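# Move all cartons onto the low platform

## Task

Place every carton resting flat on the low platform, with none on top of another and none overhanging a platform edge, and each keeping the face that was up at the start facing up; a carton counts only if it stays there on its own, not because an arm is holding it.

## Robot and tools

Robot: two arms, left_arm and right_arm, each ending in a vacuum suction cup instead of fingers. The cup point is the centre of the cup rim (36 mm across) when nothing touches it, and the cup points along that point's own +z axis. About 4 cm behind the rim the tool widens to roughly 9 cm sideways, so keep that clearance from cartons, the platform and the other arm.

Scene frame: shared by both arms. Origin on the table top midway between the arms, +x out over the table, +z up, left_arm on the +y side. The names left and right are arm names, not image sides. Printed positions can be slightly off, more so at long reach.

The 14-number row: one list covering both arms, every value in [-1, 1], always all 14 even if one arm is idle. Order: left dx, dy, dz, rx, ry, rz, left suction, then right dx, dy, dz, rx, ry, rz, right suction. dx..rz are an offset (not a pose) of that arm's cup point target, expressed in the cup point's own axes, measured from the cup point pose in the most recent result that showed it (before any such result in the scene, and for later calls inside one reply, from where the arm is when the action begins). Scale: 1.0 equals 0.6 m for dx, dy, dz and 180 degrees for rotation; rx, ry, rz form a single rotation vector. Because offsets are always from that reference pose, all zeros means go back to it, not stay still; to hold an arm in place, send the offset to where you want it. Suction: above 0.01 means on, 0.01 or below means off, and it keeps its last value, so resend the current value for an arm you are not changing (a 0 actively switches it off).

Tools:
- execute_actions: argument actions, a list with at most one item, plus optional pictures (boolean). An empty list just returns the state. An item {rows, steps} runs 1 to 15 rows for up to 15 control steps of 1/30 s each (15 by default); each row is one step, the last row repeats if rows run out, and each row is measured from the same reference pose, not from the row before. An item with only steps (1 to 300) is a wait counted from the previous result. A refused call moves nothing.
- move: target is one 14-number row as above (offsets, same reference rule); speed in m/s from 0.002 to 0.5, default 0.25, rotation capped at twice that in rad/s. Each cup point travels a straight line to its target, both arms finishing together, lasting 0.5 to 10 s (cut off at 10 s). It does not avoid obstacles or the other arm, can overshoot speed and drift, especially with a nearly straight arm. Suction values are applied at the start.
- wait: seconds, 0 to 10; the robot gets no new command.
- zoom_image: camera (cam_head_left, cam_head_right, cam_high, cam_low, cam_left_wrist, cam_right_wrist) and region [x0, y0, x1, y1] in that camera's pixels, top-left origin, at most 504 by 504.
- finished_scene: scene, the current scene number; ends and grades it, cannot be undone.

Controller behaviour: each step the commanded pose is clipped to within 70 mm and 16 degrees of the measured pose; position is favoured over orientation. After an action the arm continues only to its last clipped pose, so long moves may need several calls; check the reported pose. Joints move at most 3.14 rad/s.

Reading results: the state line gives, per arm, end_effector_position (m), end_effector_quat_wxyz and velocities, plus suction_measured and part_present. A sealed cup on an airtight surface reaches 0.83 or more; near 0 means no seal; part_present turns 1 at 0.50 and back to 0 below 0.45. HELD marks steps where the row was not sent; a pose unreachable line names an arm whose command the clearance check altered. A move adds a move: line with the ending (done, off_target, moving, held, fault), any limits (paced means the pose was clipped; held means some steps were blocked, after which the arm may jump fast) and each cup point's distance from its target. A Hand target line shows where the controller is driving each arm.

Picking and placing: turn suction on and press the rim fully onto a flat, smooth carton face, away from edges, seams and holes. Under vacuum the cup shortens, so the carton sits up to about 12 mm nearer the tool. Vacuum alone can lift a resting carton. To release, set the carton down on the platform first, then switch suction off and lift at least 15 mm clear. A cup sealed on the table pins the tool until suction is switched off. Keep each carton's original top face up and do not stack them.

Avoid: dropping cartons or knocking anything off the table (that ends the scene), fast impacts (contact force grows with speed and with how far the target lies beyond the contact), arms striking or pressing each other, and hard pushing. If contact torque hits a joint limit (waist and shoulder 45, elbow and forearm roll 27, wrist pitch and wrist roll 18 N m) the arm backs off, freezes for 10 s and drops the rest of the call. Holding loads heats motors; MOTOR HOT appears from 65 °C and at 80 °C the arm is braked (OVER-TEMPERATURE FAULT). The simulation keeps running between calls, and loose objects may occasionally get nudged.

Each tool is called after ">>>" by a JSON object that holds its "name" and its "arguments", one argument or row to a line.

## Session

>>> {"name": "execute_actions", "arguments": {
  "actions": []
}}

Scene clock: 0.00 s of 8600.00 s.
left_arm: end_effector_position=(+0.4104, +0.4695, +0.2460) suction_measured=0.00 part_present=0 end_effector_quat_wxyz=(+0.004, -0.297, +0.955, +0.001) end_effector_velocity=(+0.000, -0.000, -0.000) end_effector_angular_velocity=(-0.000, +0.001, -0.001) | right_arm: end_effector_position=(+0.3554, -0.3519, +0.2435) suction_measured=0.01 part_present=0 end_effector_quat_wxyz=(-0.001, +0.279, +0.960, -0.000) end_effector_velocity=(+0.000, +0.000, +0.000) end_effector_angular_velocity=(+0.000, -0.000, +0.000)
Joint positions: left_arm=[-0.002 -0.267 -0.932  0.003  1.191  1.83 ] | right_arm=[-0.    -0.267 -0.927 -0.     1.197  2.878]
Joint velocities: left_arm=[-0.001  0.001  0.    -0.    -0.001  0.   ] | right_arm=[ 0. -0. -0.  0. -0. -0.]
Motor temperatures (°C, as the motors report them): left_arm=[39 40 38 41 46 45] | right_arm=[44 43 41 41 40 42]
Hand target (left_arm): +0.410, +0.469, +0.246; +0.004, -0.297, +0.955, +0.001
Hand target (right_arm): +0.355, -0.352, +0.243; -0.001, +0.279, +0.960, -0.000

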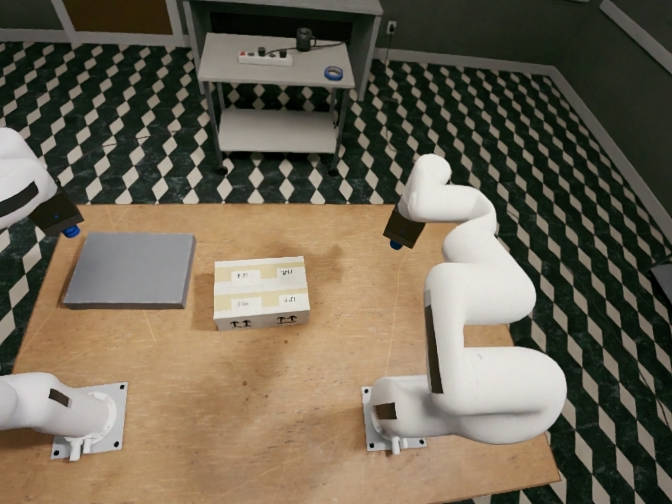

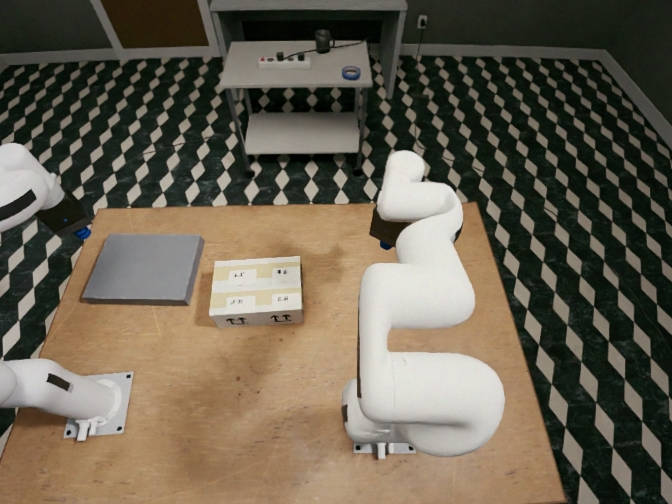

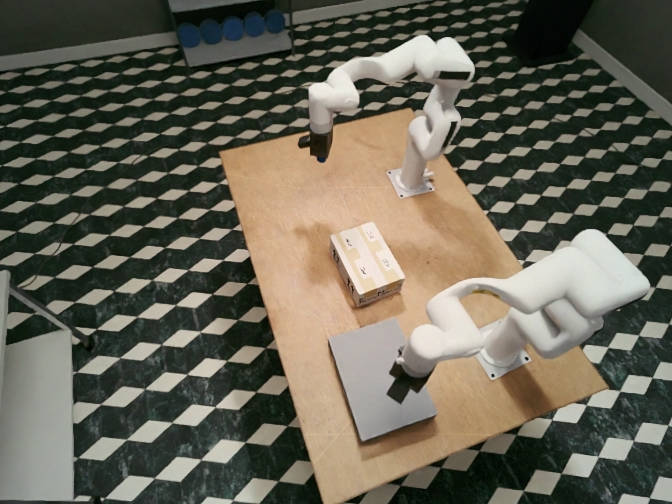

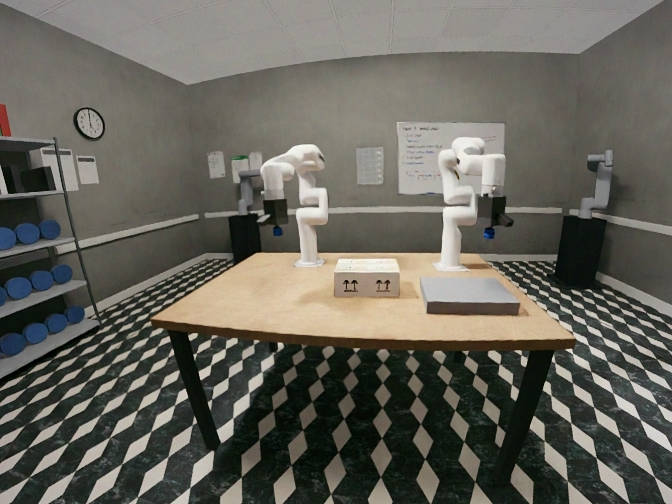

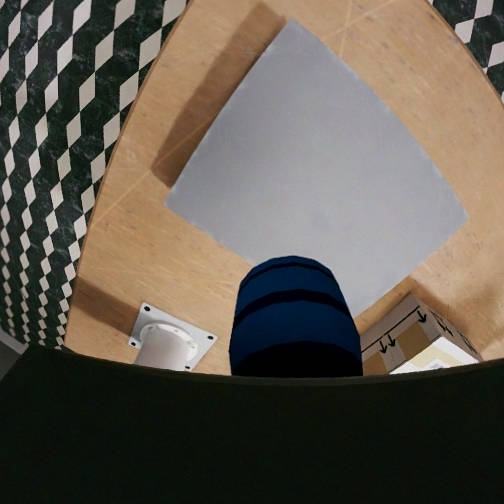

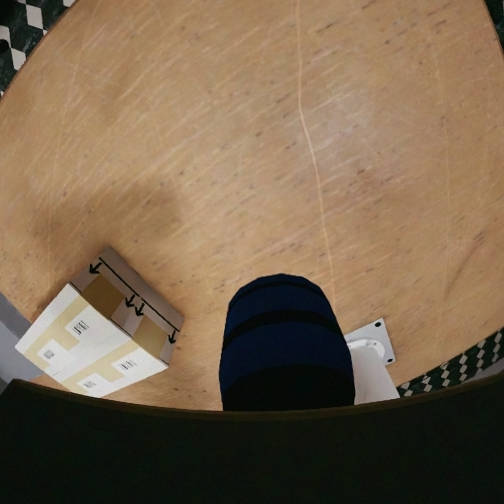

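>>> {"name": "zoom_image", "arguments": {
  "camera": "cam_head_left",
  "region": [40, 200, 340, 360]
}}

>>> {"name": "zoom_image", "arguments": {
  "camera": "cam_low",
  "region": [300, 230, 540, 340]
}}

>>> {"name": "zoom_image", "arguments": {
  "camera": "cam_high",
  "region": [290, 200, 470, 450]
}}

Region (40, 200, 340, 360) of cam_head_left's 672x504 image, scaled by 1.680, with more detail than that image has; it fills the top 269 rows of this view, and the rest is white.

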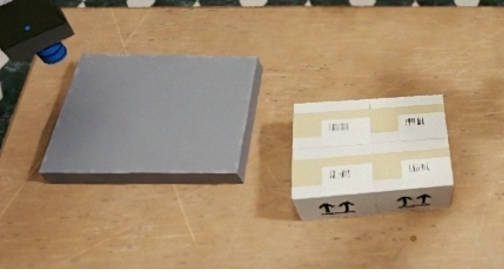

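Region (300, 230, 540, 340) of cam_low's 672x504 image, scaled by 2.100, with more detail than that image has; it fills the top 231 rows of this view, and the rest is white.

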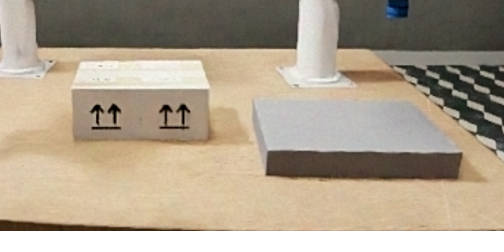

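Region (290, 200, 470, 450) of cam_high's 672x504 image, scaled by 2.016, with more detail than that image has; it fills the left 363 columns of this view, and the rest is white.

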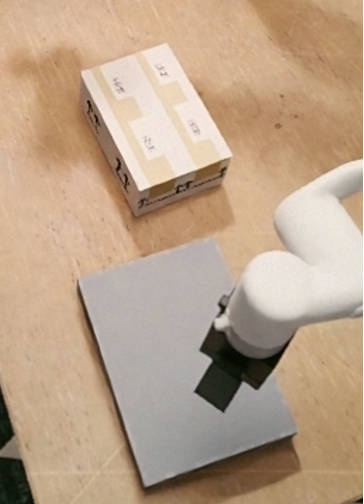

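>>> {"name": "move", "arguments": {
  "target": [0.507,-0.501,-0.083,0,0,0.192,0,0,0,0,0,0,0,0],
  "speed": 0.3
}}

Scene clock: 15.20 s of 8600.00 s.
left_arm: end_effector_position=(+0.3298, +0.0484, +0.2963) suction_measured=0.00 part_present=0 end_effector_quat_wxyz=(+0.004, -0.000, +1.000, -0.002) end_effector_velocity=(-0.001, -0.002, -0.000) end_effector_angular_velocity=(+0.001, +0.001, -0.003) | right_arm: end_effector_position=(+0.3554, -0.3519, +0.2435) suction_measured=0.01 part_present=0 end_effector_quat_wxyz=(-0.001, +0.279, +0.960, -0.000) end_effector_velocity=(+0.000, +0.000, +0.000) end_effector_angular_velocity=(-0.000, -0.001, +0.001)
Joint positions: left_arm=[-0.964  0.074 -1.442  0.004  1.359  1.47 ] | right_arm=[-0.    -0.267 -0.927 -0.     1.197  2.878]
Joint velocities: left_arm=[-0.003  0.005 -0.006 -0.     0.002 -0.   ] | right_arm=[ 0.    -0.    -0.    -0.    -0.    -0.001]
Motor temperatures (°C, as the motors report them): left_arm=[39 41 43 41 46 45] | right_arm=[44 43 46 41 40 42]
Hand target (left_arm): +0.330, +0.048, +0.296; +0.004, -0.000, +1.000, -0.002
Hand target (right_arm): +0.355, -0.352, +0.243; -0.001, +0.279, +0.960, -0.000
Off the commanded pose (left_arm): 0.003 m, 0 deg.
Off the commanded pose (right_arm): 0.000 m, 0 deg.
After step 90, 10.27 s passed at rest.
move: done

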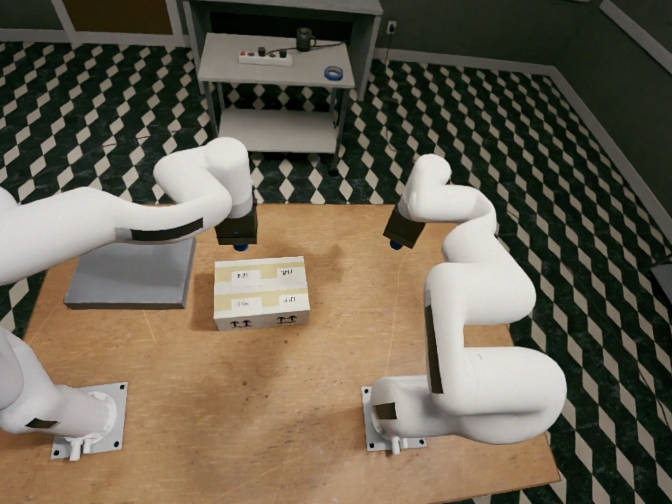

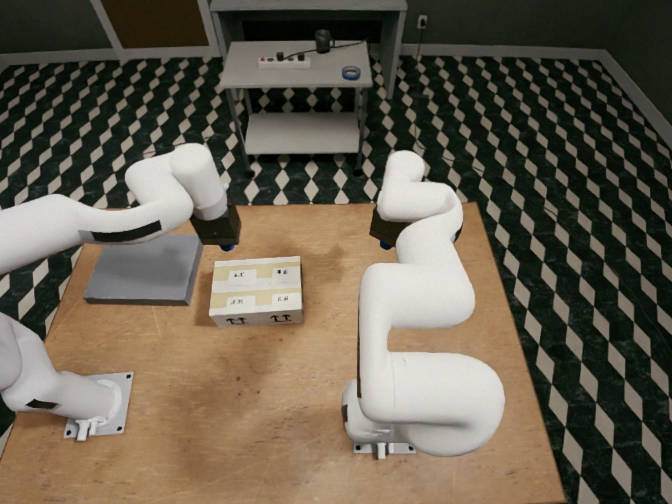

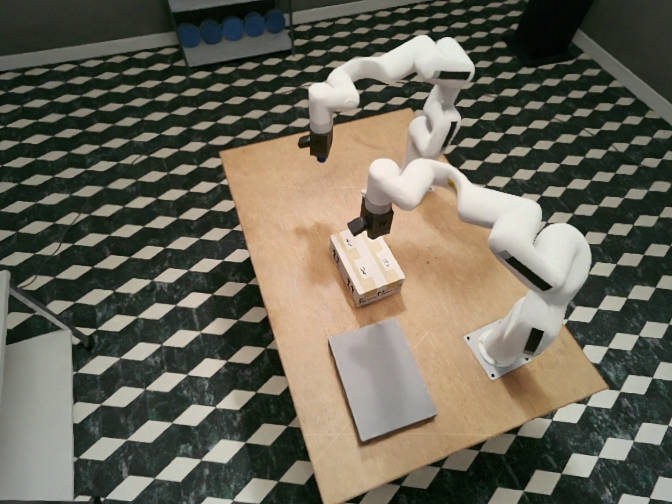

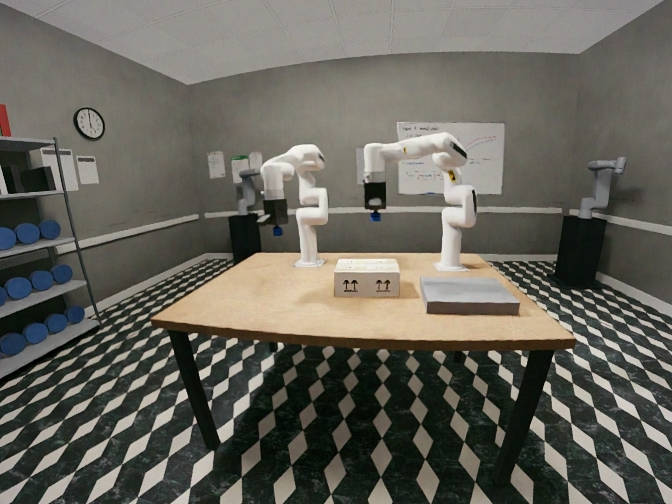

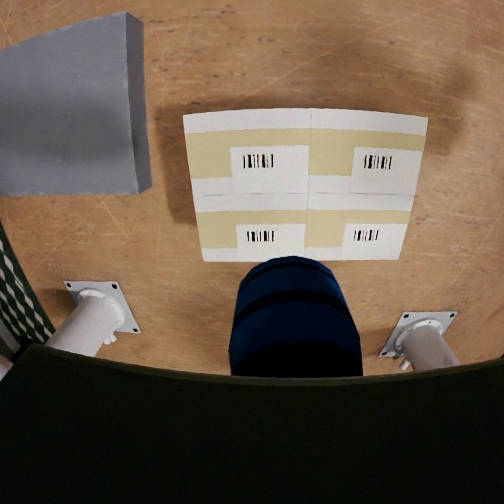

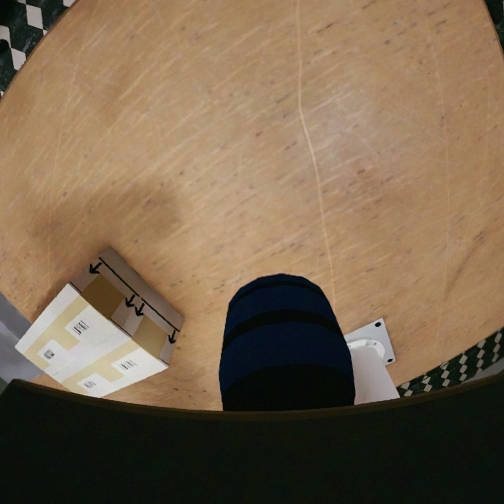

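>>> {"name": "move", "arguments": {
  "target": [-0.05,0,0.2,0,0,0,0,0,0,0,0,0,0,0]
}}

>>> {"name": "zoom_image", "arguments": {
  "camera": "cam_left_wrist",
  "region": [60, 40, 500, 340]
}}

Scene clock: 25.47 s of 8600.00 s.
left_arm: end_effector_position=(+0.3603, +0.0475, +0.1770) suction_measured=0.00 part_present=0 end_effector_quat_wxyz=(+0.005, +0.000, +1.000, -0.003) end_effector_velocity=(-0.002, +0.003, -0.007) end_effector_angular_velocity=(+0.012, +0.010, +0.000) | right_arm: end_effector_position=(+0.3554, -0.3519, +0.2435) suction_measured=0.01 part_present=0 end_effector_quat_wxyz=(-0.001, +0.279, +0.960, -0.000) end_effector_velocity=(+0.000, -0.000, +0.000) end_effector_angular_velocity=(+0.000, -0.000, -0.001)
Joint positions: left_arm=[-0.92   0.201 -1.258  0.004  1.047  1.515] | right_arm=[-0.    -0.267 -0.927 -0.     1.197  2.878]
Joint velocities: left_arm=[0.001 0.007 0.008 0.    0.    0.   ] | right_arm=[-0.001 -0.     0.     0.    -0.    -0.   ]
Motor temperatures (°C, as the motors report them): left_arm=[39 42 45 41 46 45] | right_arm=[44 43 47 41 40 42]
Hand target (left_arm): +0.360, +0.048, +0.176; +0.004, +0.000, +1.000, -0.002
Hand target (right_arm): +0.355, -0.352, +0.243; -0.001, +0.279, +0.960, -0.000
Off the commanded pose (left_arm): 0.001 m, 0 deg.
Off the commanded pose (right_arm): 0.000 m, 0 deg.
After step 90, 6.27 s passed at rest.
move: done

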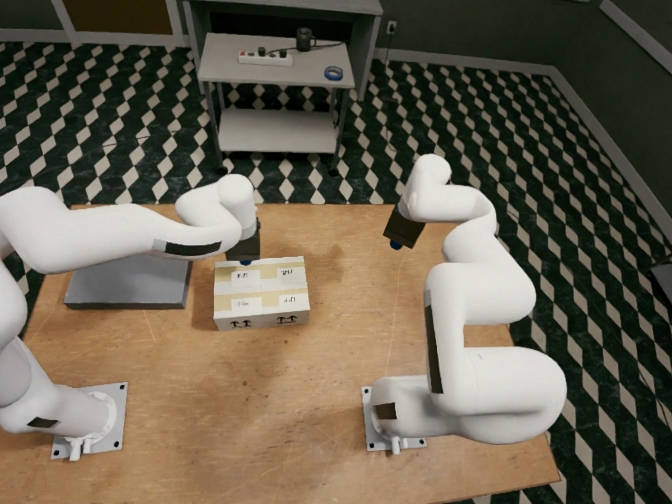

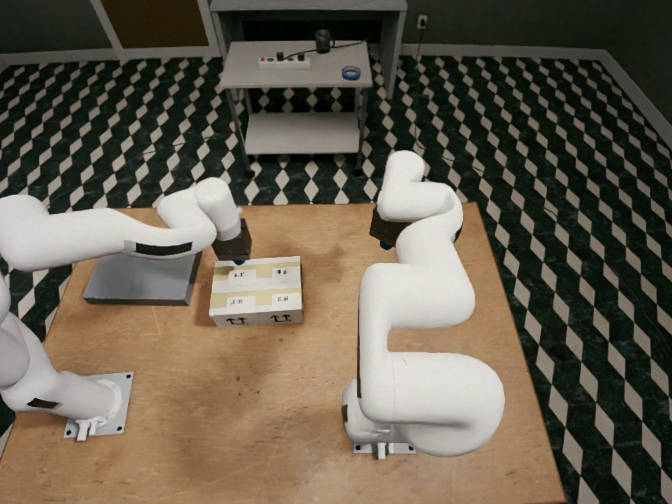

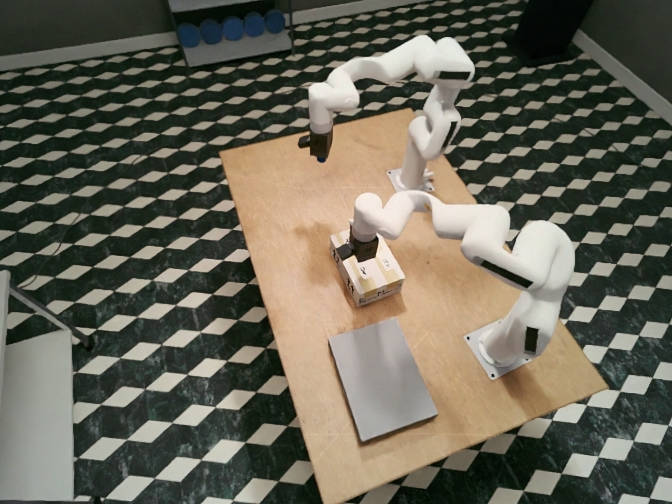

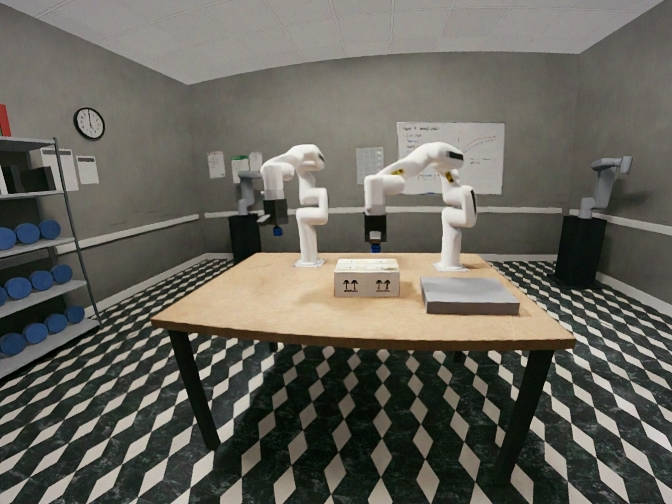

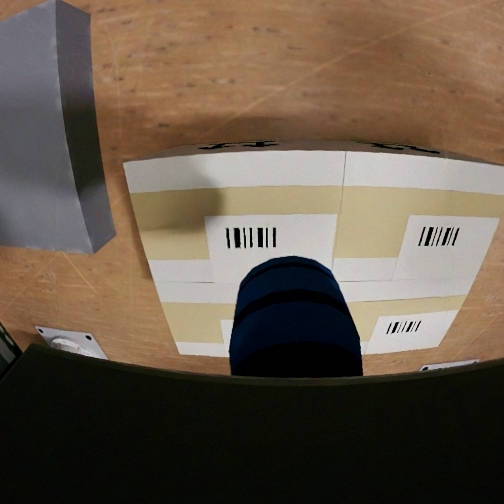

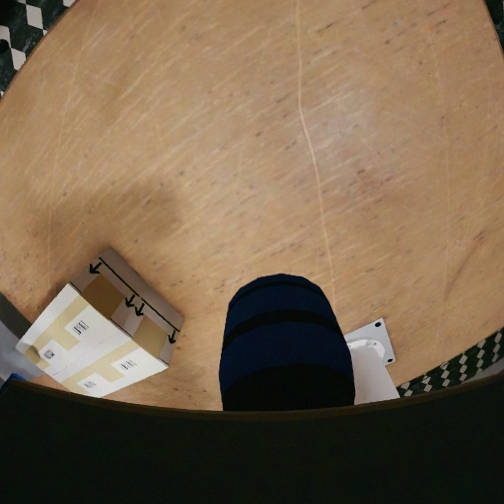

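Region (60, 40, 500, 340) of cam_left_wrist's 504x504 image, scaled by 1.145, with more detail than that image has; it fills the top 344 rows of this view, and the rest is white.

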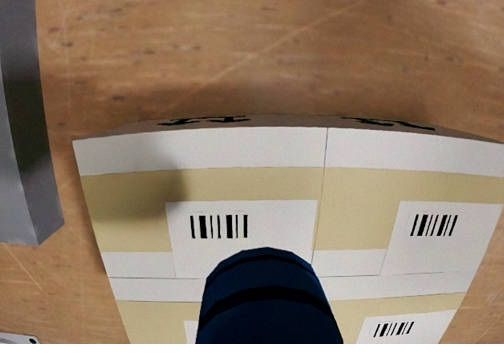

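>>> {"name": "move", "arguments": {
  "target": [-0.025,0.049,0.11,0,0,0,0,0,0,0,0,0,0,0]
}}

Scene clock: 34.00 s of 8600.00 s.
left_arm: end_effector_position=(+0.3758, +0.0763, +0.1114) suction_measured=0.00 part_present=0 end_effector_quat_wxyz=(+0.005, +0.000, +1.000, -0.003) end_effector_velocity=(-0.002, +0.003, -0.006) end_effector_angular_velocity=(+0.009, +0.009, +0.001) | right_arm: end_effector_position=(+0.3554, -0.3519, +0.2435) suction_measured=0.01 part_present=0 end_effector_quat_wxyz=(-0.001, +0.279, +0.960, -0.000) end_effector_velocity=(-0.000, +0.000, -0.000) end_effector_angular_velocity=(+0.000, +0.001, +0.000)
Joint positions: left_arm=[-0.86   0.253 -1.126  0.003  0.862  1.575] | right_arm=[-0.    -0.267 -0.927 -0.     1.197  2.878]
Joint velocities: left_arm=[0.001 0.006 0.007 0.    0.    0.001] | right_arm=[-0. -0.  0.  0.  0. -0.]
Motor temperatures (°C, as the motors report them): left_arm=[39 42 46 41 46 45] | right_arm=[44 43 48 41 40 42]
Hand target (left_arm): +0.376, +0.077, +0.111; +0.005, +0.000, +1.000, -0.003
Hand target (right_arm): +0.355, -0.352, +0.243; -0.001, +0.279, +0.960, -0.000
Off the commanded pose (left_arm): 0.001 m, 0 deg.
Off the commanded pose (right_arm): 0.000 m, 0 deg.
After step 90, 4.67 s passed at rest.
move: done

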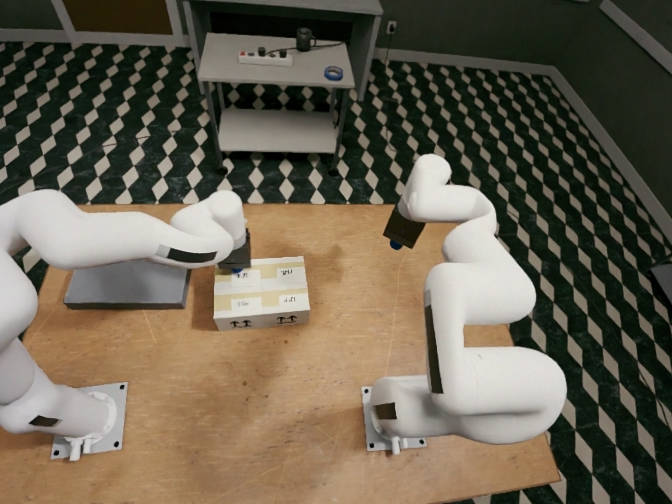

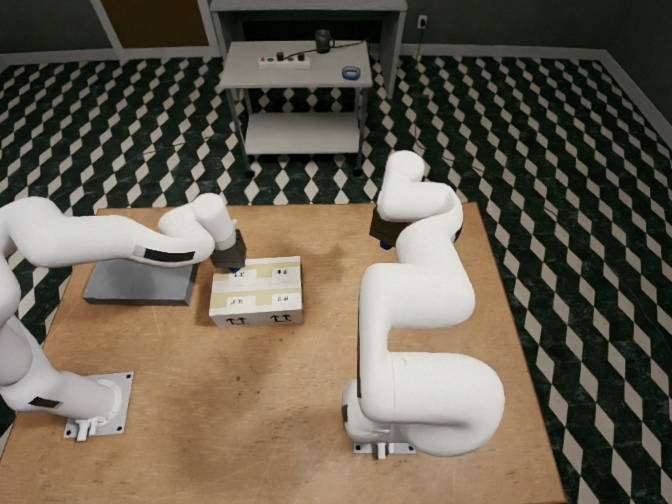

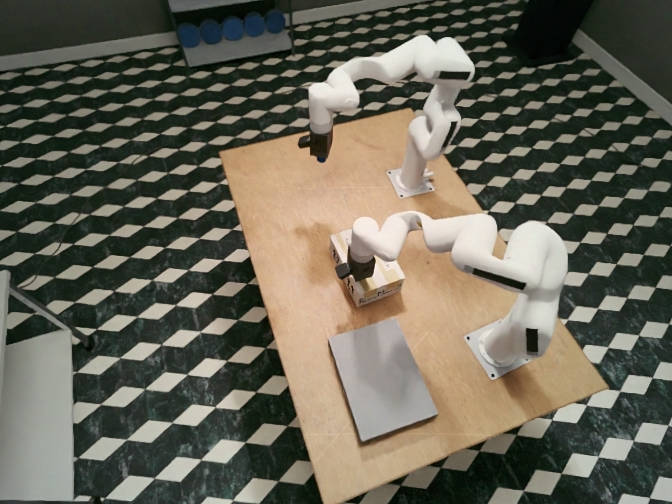

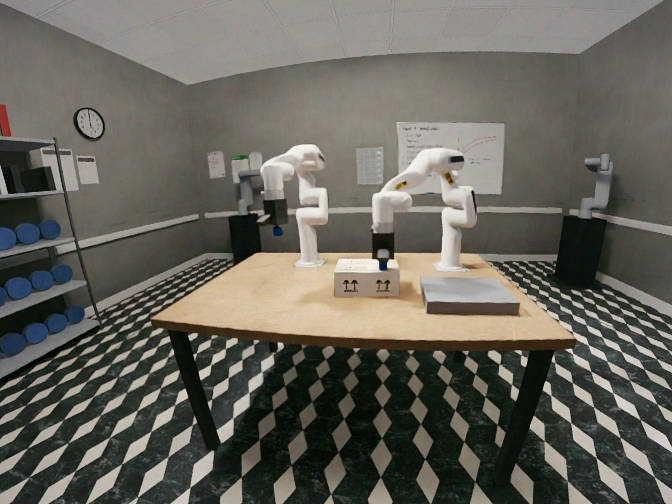

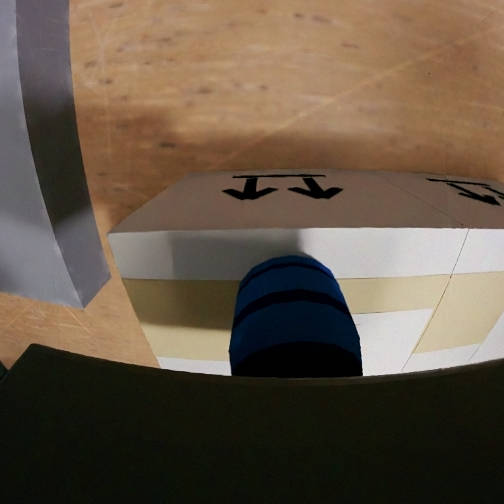

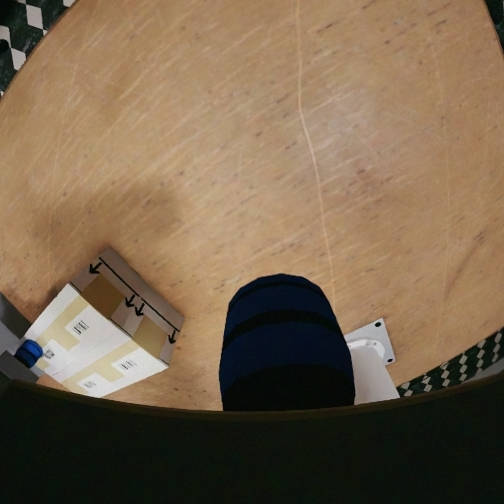

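>>> {"name": "move", "arguments": {
  "target": [0.035,0,0.03,0,0,0,1,0,0,0,0,0,0,0],
  "speed": 0.1
}}

>>> {"name": "move", "arguments": {
  "target": [0,0,0.02,0,0,0,1,0,0,0,0,0,0,0],
  "speed": 0.02
}}

Scene clock: 39.87 s of 8600.00 s.
left_arm: end_effector_position=(+0.3562, +0.0752, +0.0954) suction_measured=0.90 part_present=1 end_effector_quat_wxyz=(+0.007, +0.000, +1.000, -0.005) end_effector_velocity=(-0.001, +0.001, -0.001) end_effector_angular_velocity=(+0.000, +0.000, +0.002) | right_arm: end_effector_position=(+0.3554, -0.3519, +0.2435) suction_measured=0.01 part_present=0 end_effector_quat_wxyz=(-0.001, +0.279, +0.960, -0.000) end_effector_velocity=(-0.000, +0.000, -0.000) end_effector_angular_velocity=(-0.000, +0.001, +0.001)
Joint positions: left_arm=[-0.889  0.237 -1.051  0.004  0.797  1.546] | right_arm=[-0.    -0.267 -0.927 -0.     1.197  2.878]
Joint velocities: left_arm=[-0.    -0.     0.005 -0.    -0.004 -0.002] | right_arm=[ 0.     0.     0.    -0.     0.    -0.001]
Motor temperatures (°C, as the motors report them): left_arm=[39 42 46 41 46 45] | right_arm=[44 43 48 41 40 42]
Hand target (left_arm): +0.355, +0.076, +0.093; +0.005, +0.001, +1.000, -0.003
Hand target (right_arm): +0.355, -0.352, +0.243; -0.001, +0.279, +0.960, -0.000
Off the commanded pose (left_arm): 0.003 m, 0 deg.
Off the commanded pose (right_arm): 0.000 m, 0 deg.
After step 90, 2.13 s passed at rest.
move: done

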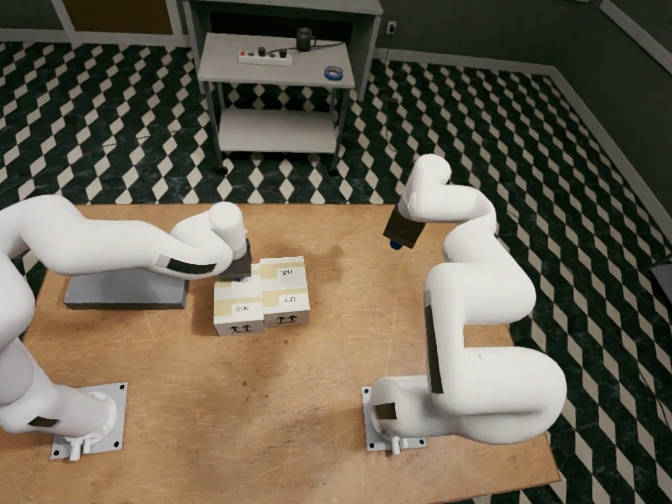

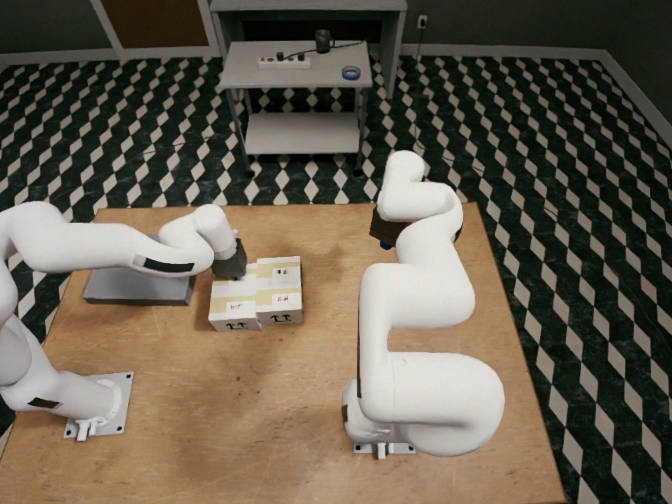

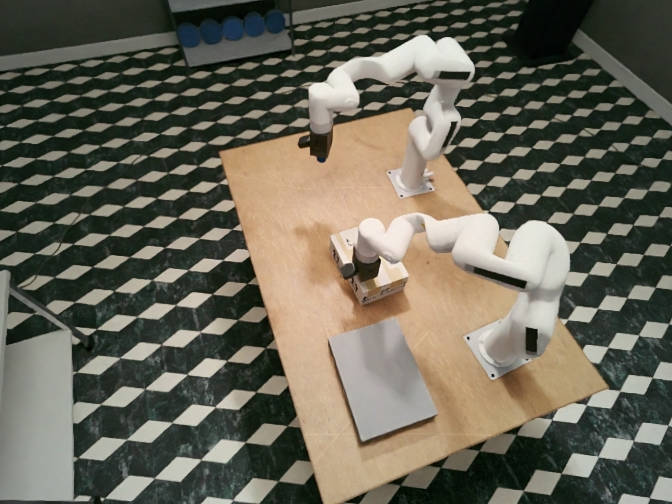

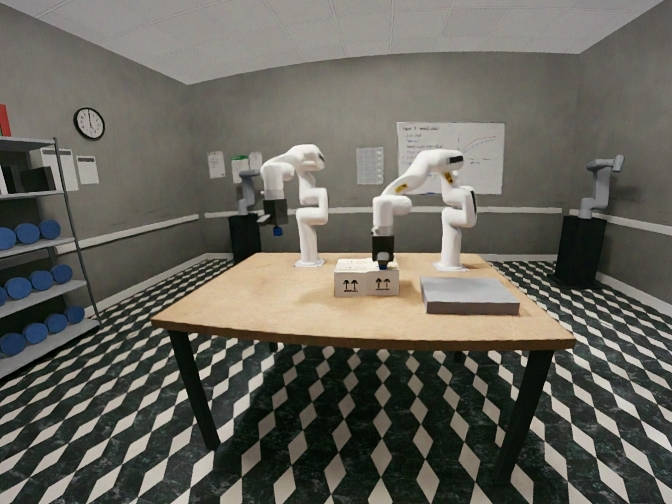

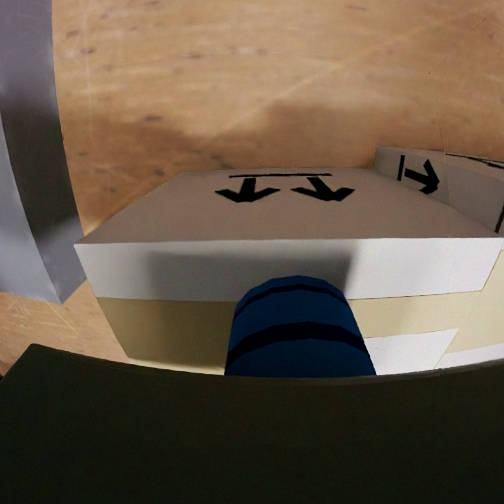

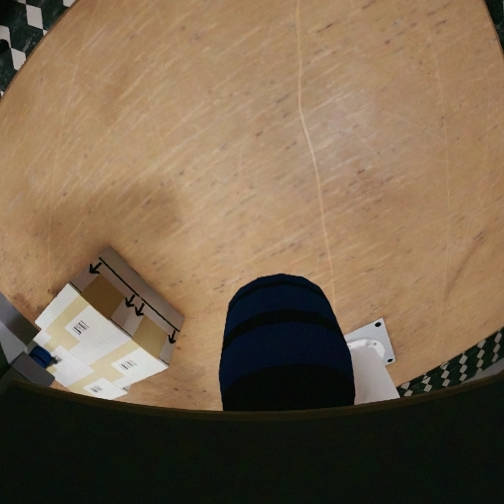

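Scene clock: 40.70 s of 8600.00 s.
left_arm: end_effector_position=(+0.3603, +0.0708, +0.0935) suction_measured=0.90 part_present=1 end_effector_quat_wxyz=(+0.014, +0.000, +1.000, -0.013) end_effector_velocity=(+0.001, +0.001, +0.000) end_effector_angular_velocity=(-0.001, -0.001, +0.002) | right_arm: end_effector_position=(+0.3554, -0.3519, +0.2435) suction_measured=0.01 part_present=0 end_effector_quat_wxyz=(-0.001, +0.279, +0.960, -0.000) end_effector_velocity=(-0.000, +0.000, -0.000) end_effector_angular_velocity=(+0.000, +0.001, +0.000)
Joint positions: left_arm=[-0.889  0.245 -1.049  0.004  0.767  1.546] | right_arm=[-0.    -0.267 -0.927 -0.     1.197  2.878]
Joint velocities: left_arm=[ 0.002 -0.001  0.002 -0.    -0.002  0.   ] | right_arm=[-0.     0.001  0.     0.     0.    -0.   ]
Motor temperatures (°C, as the motors report them): left_arm=[39 42 46 41 46 45] | right_arm=[44 43 48 41 40 42]
Hand target (left_arm): +0.356, +0.075, +0.084; +0.007, +0.000, +1.000, -0.005
Hand target (right_arm): +0.355, -0.352, +0.243; -0.001, +0.279, +0.960, -0.000
Off the commanded pose (left_arm): 0.012 m, 1 deg.
Off the commanded pose (right_arm): 0.000 m, 0 deg.
move: off_target (left_arm)

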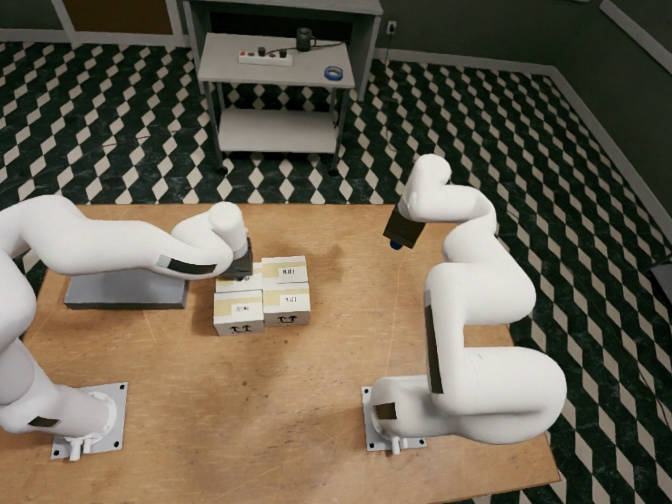

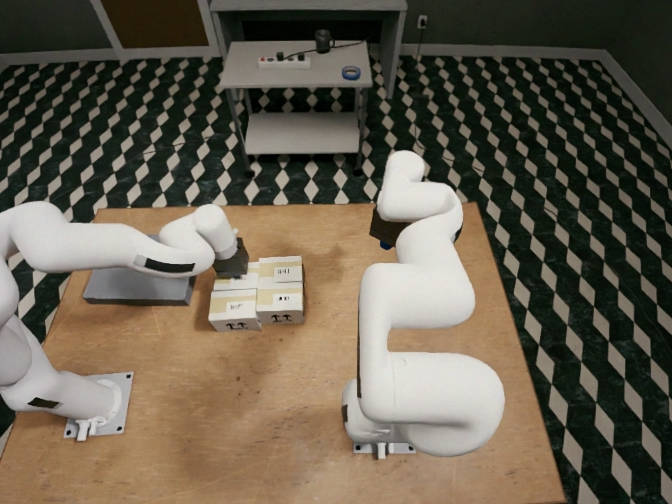

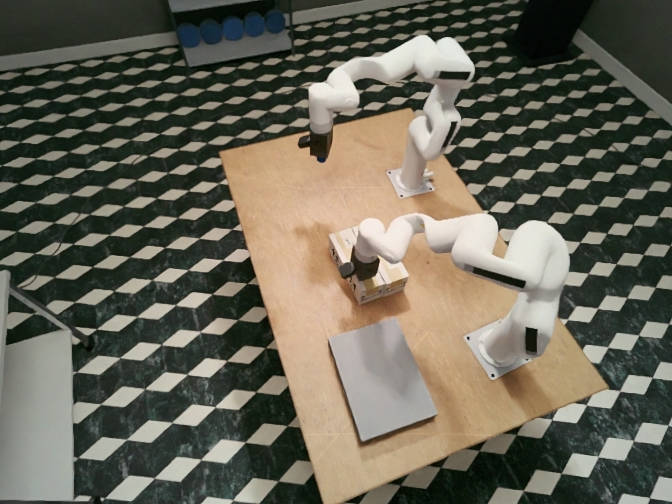

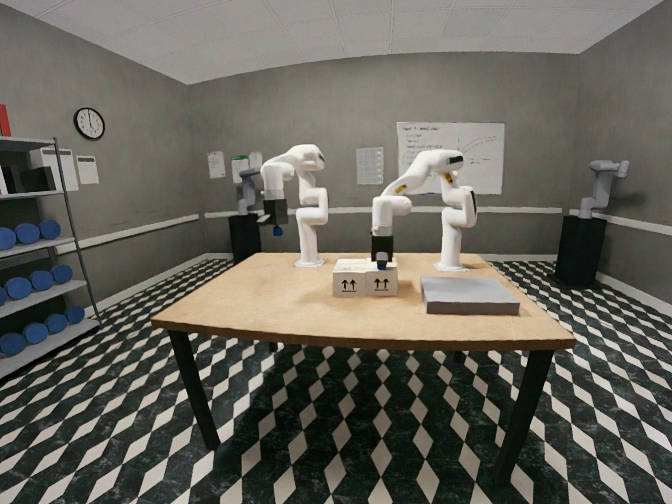

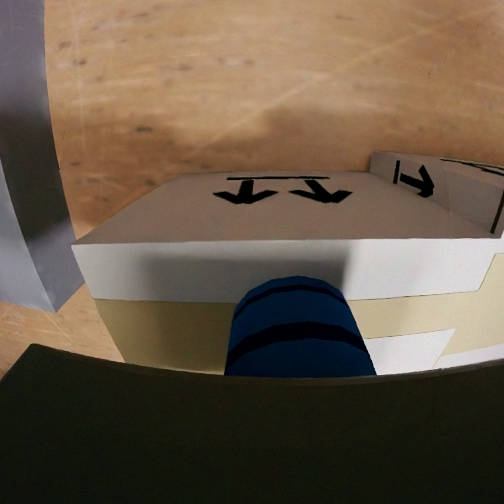

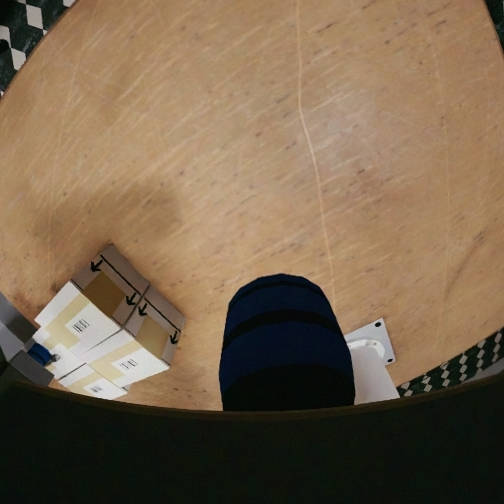

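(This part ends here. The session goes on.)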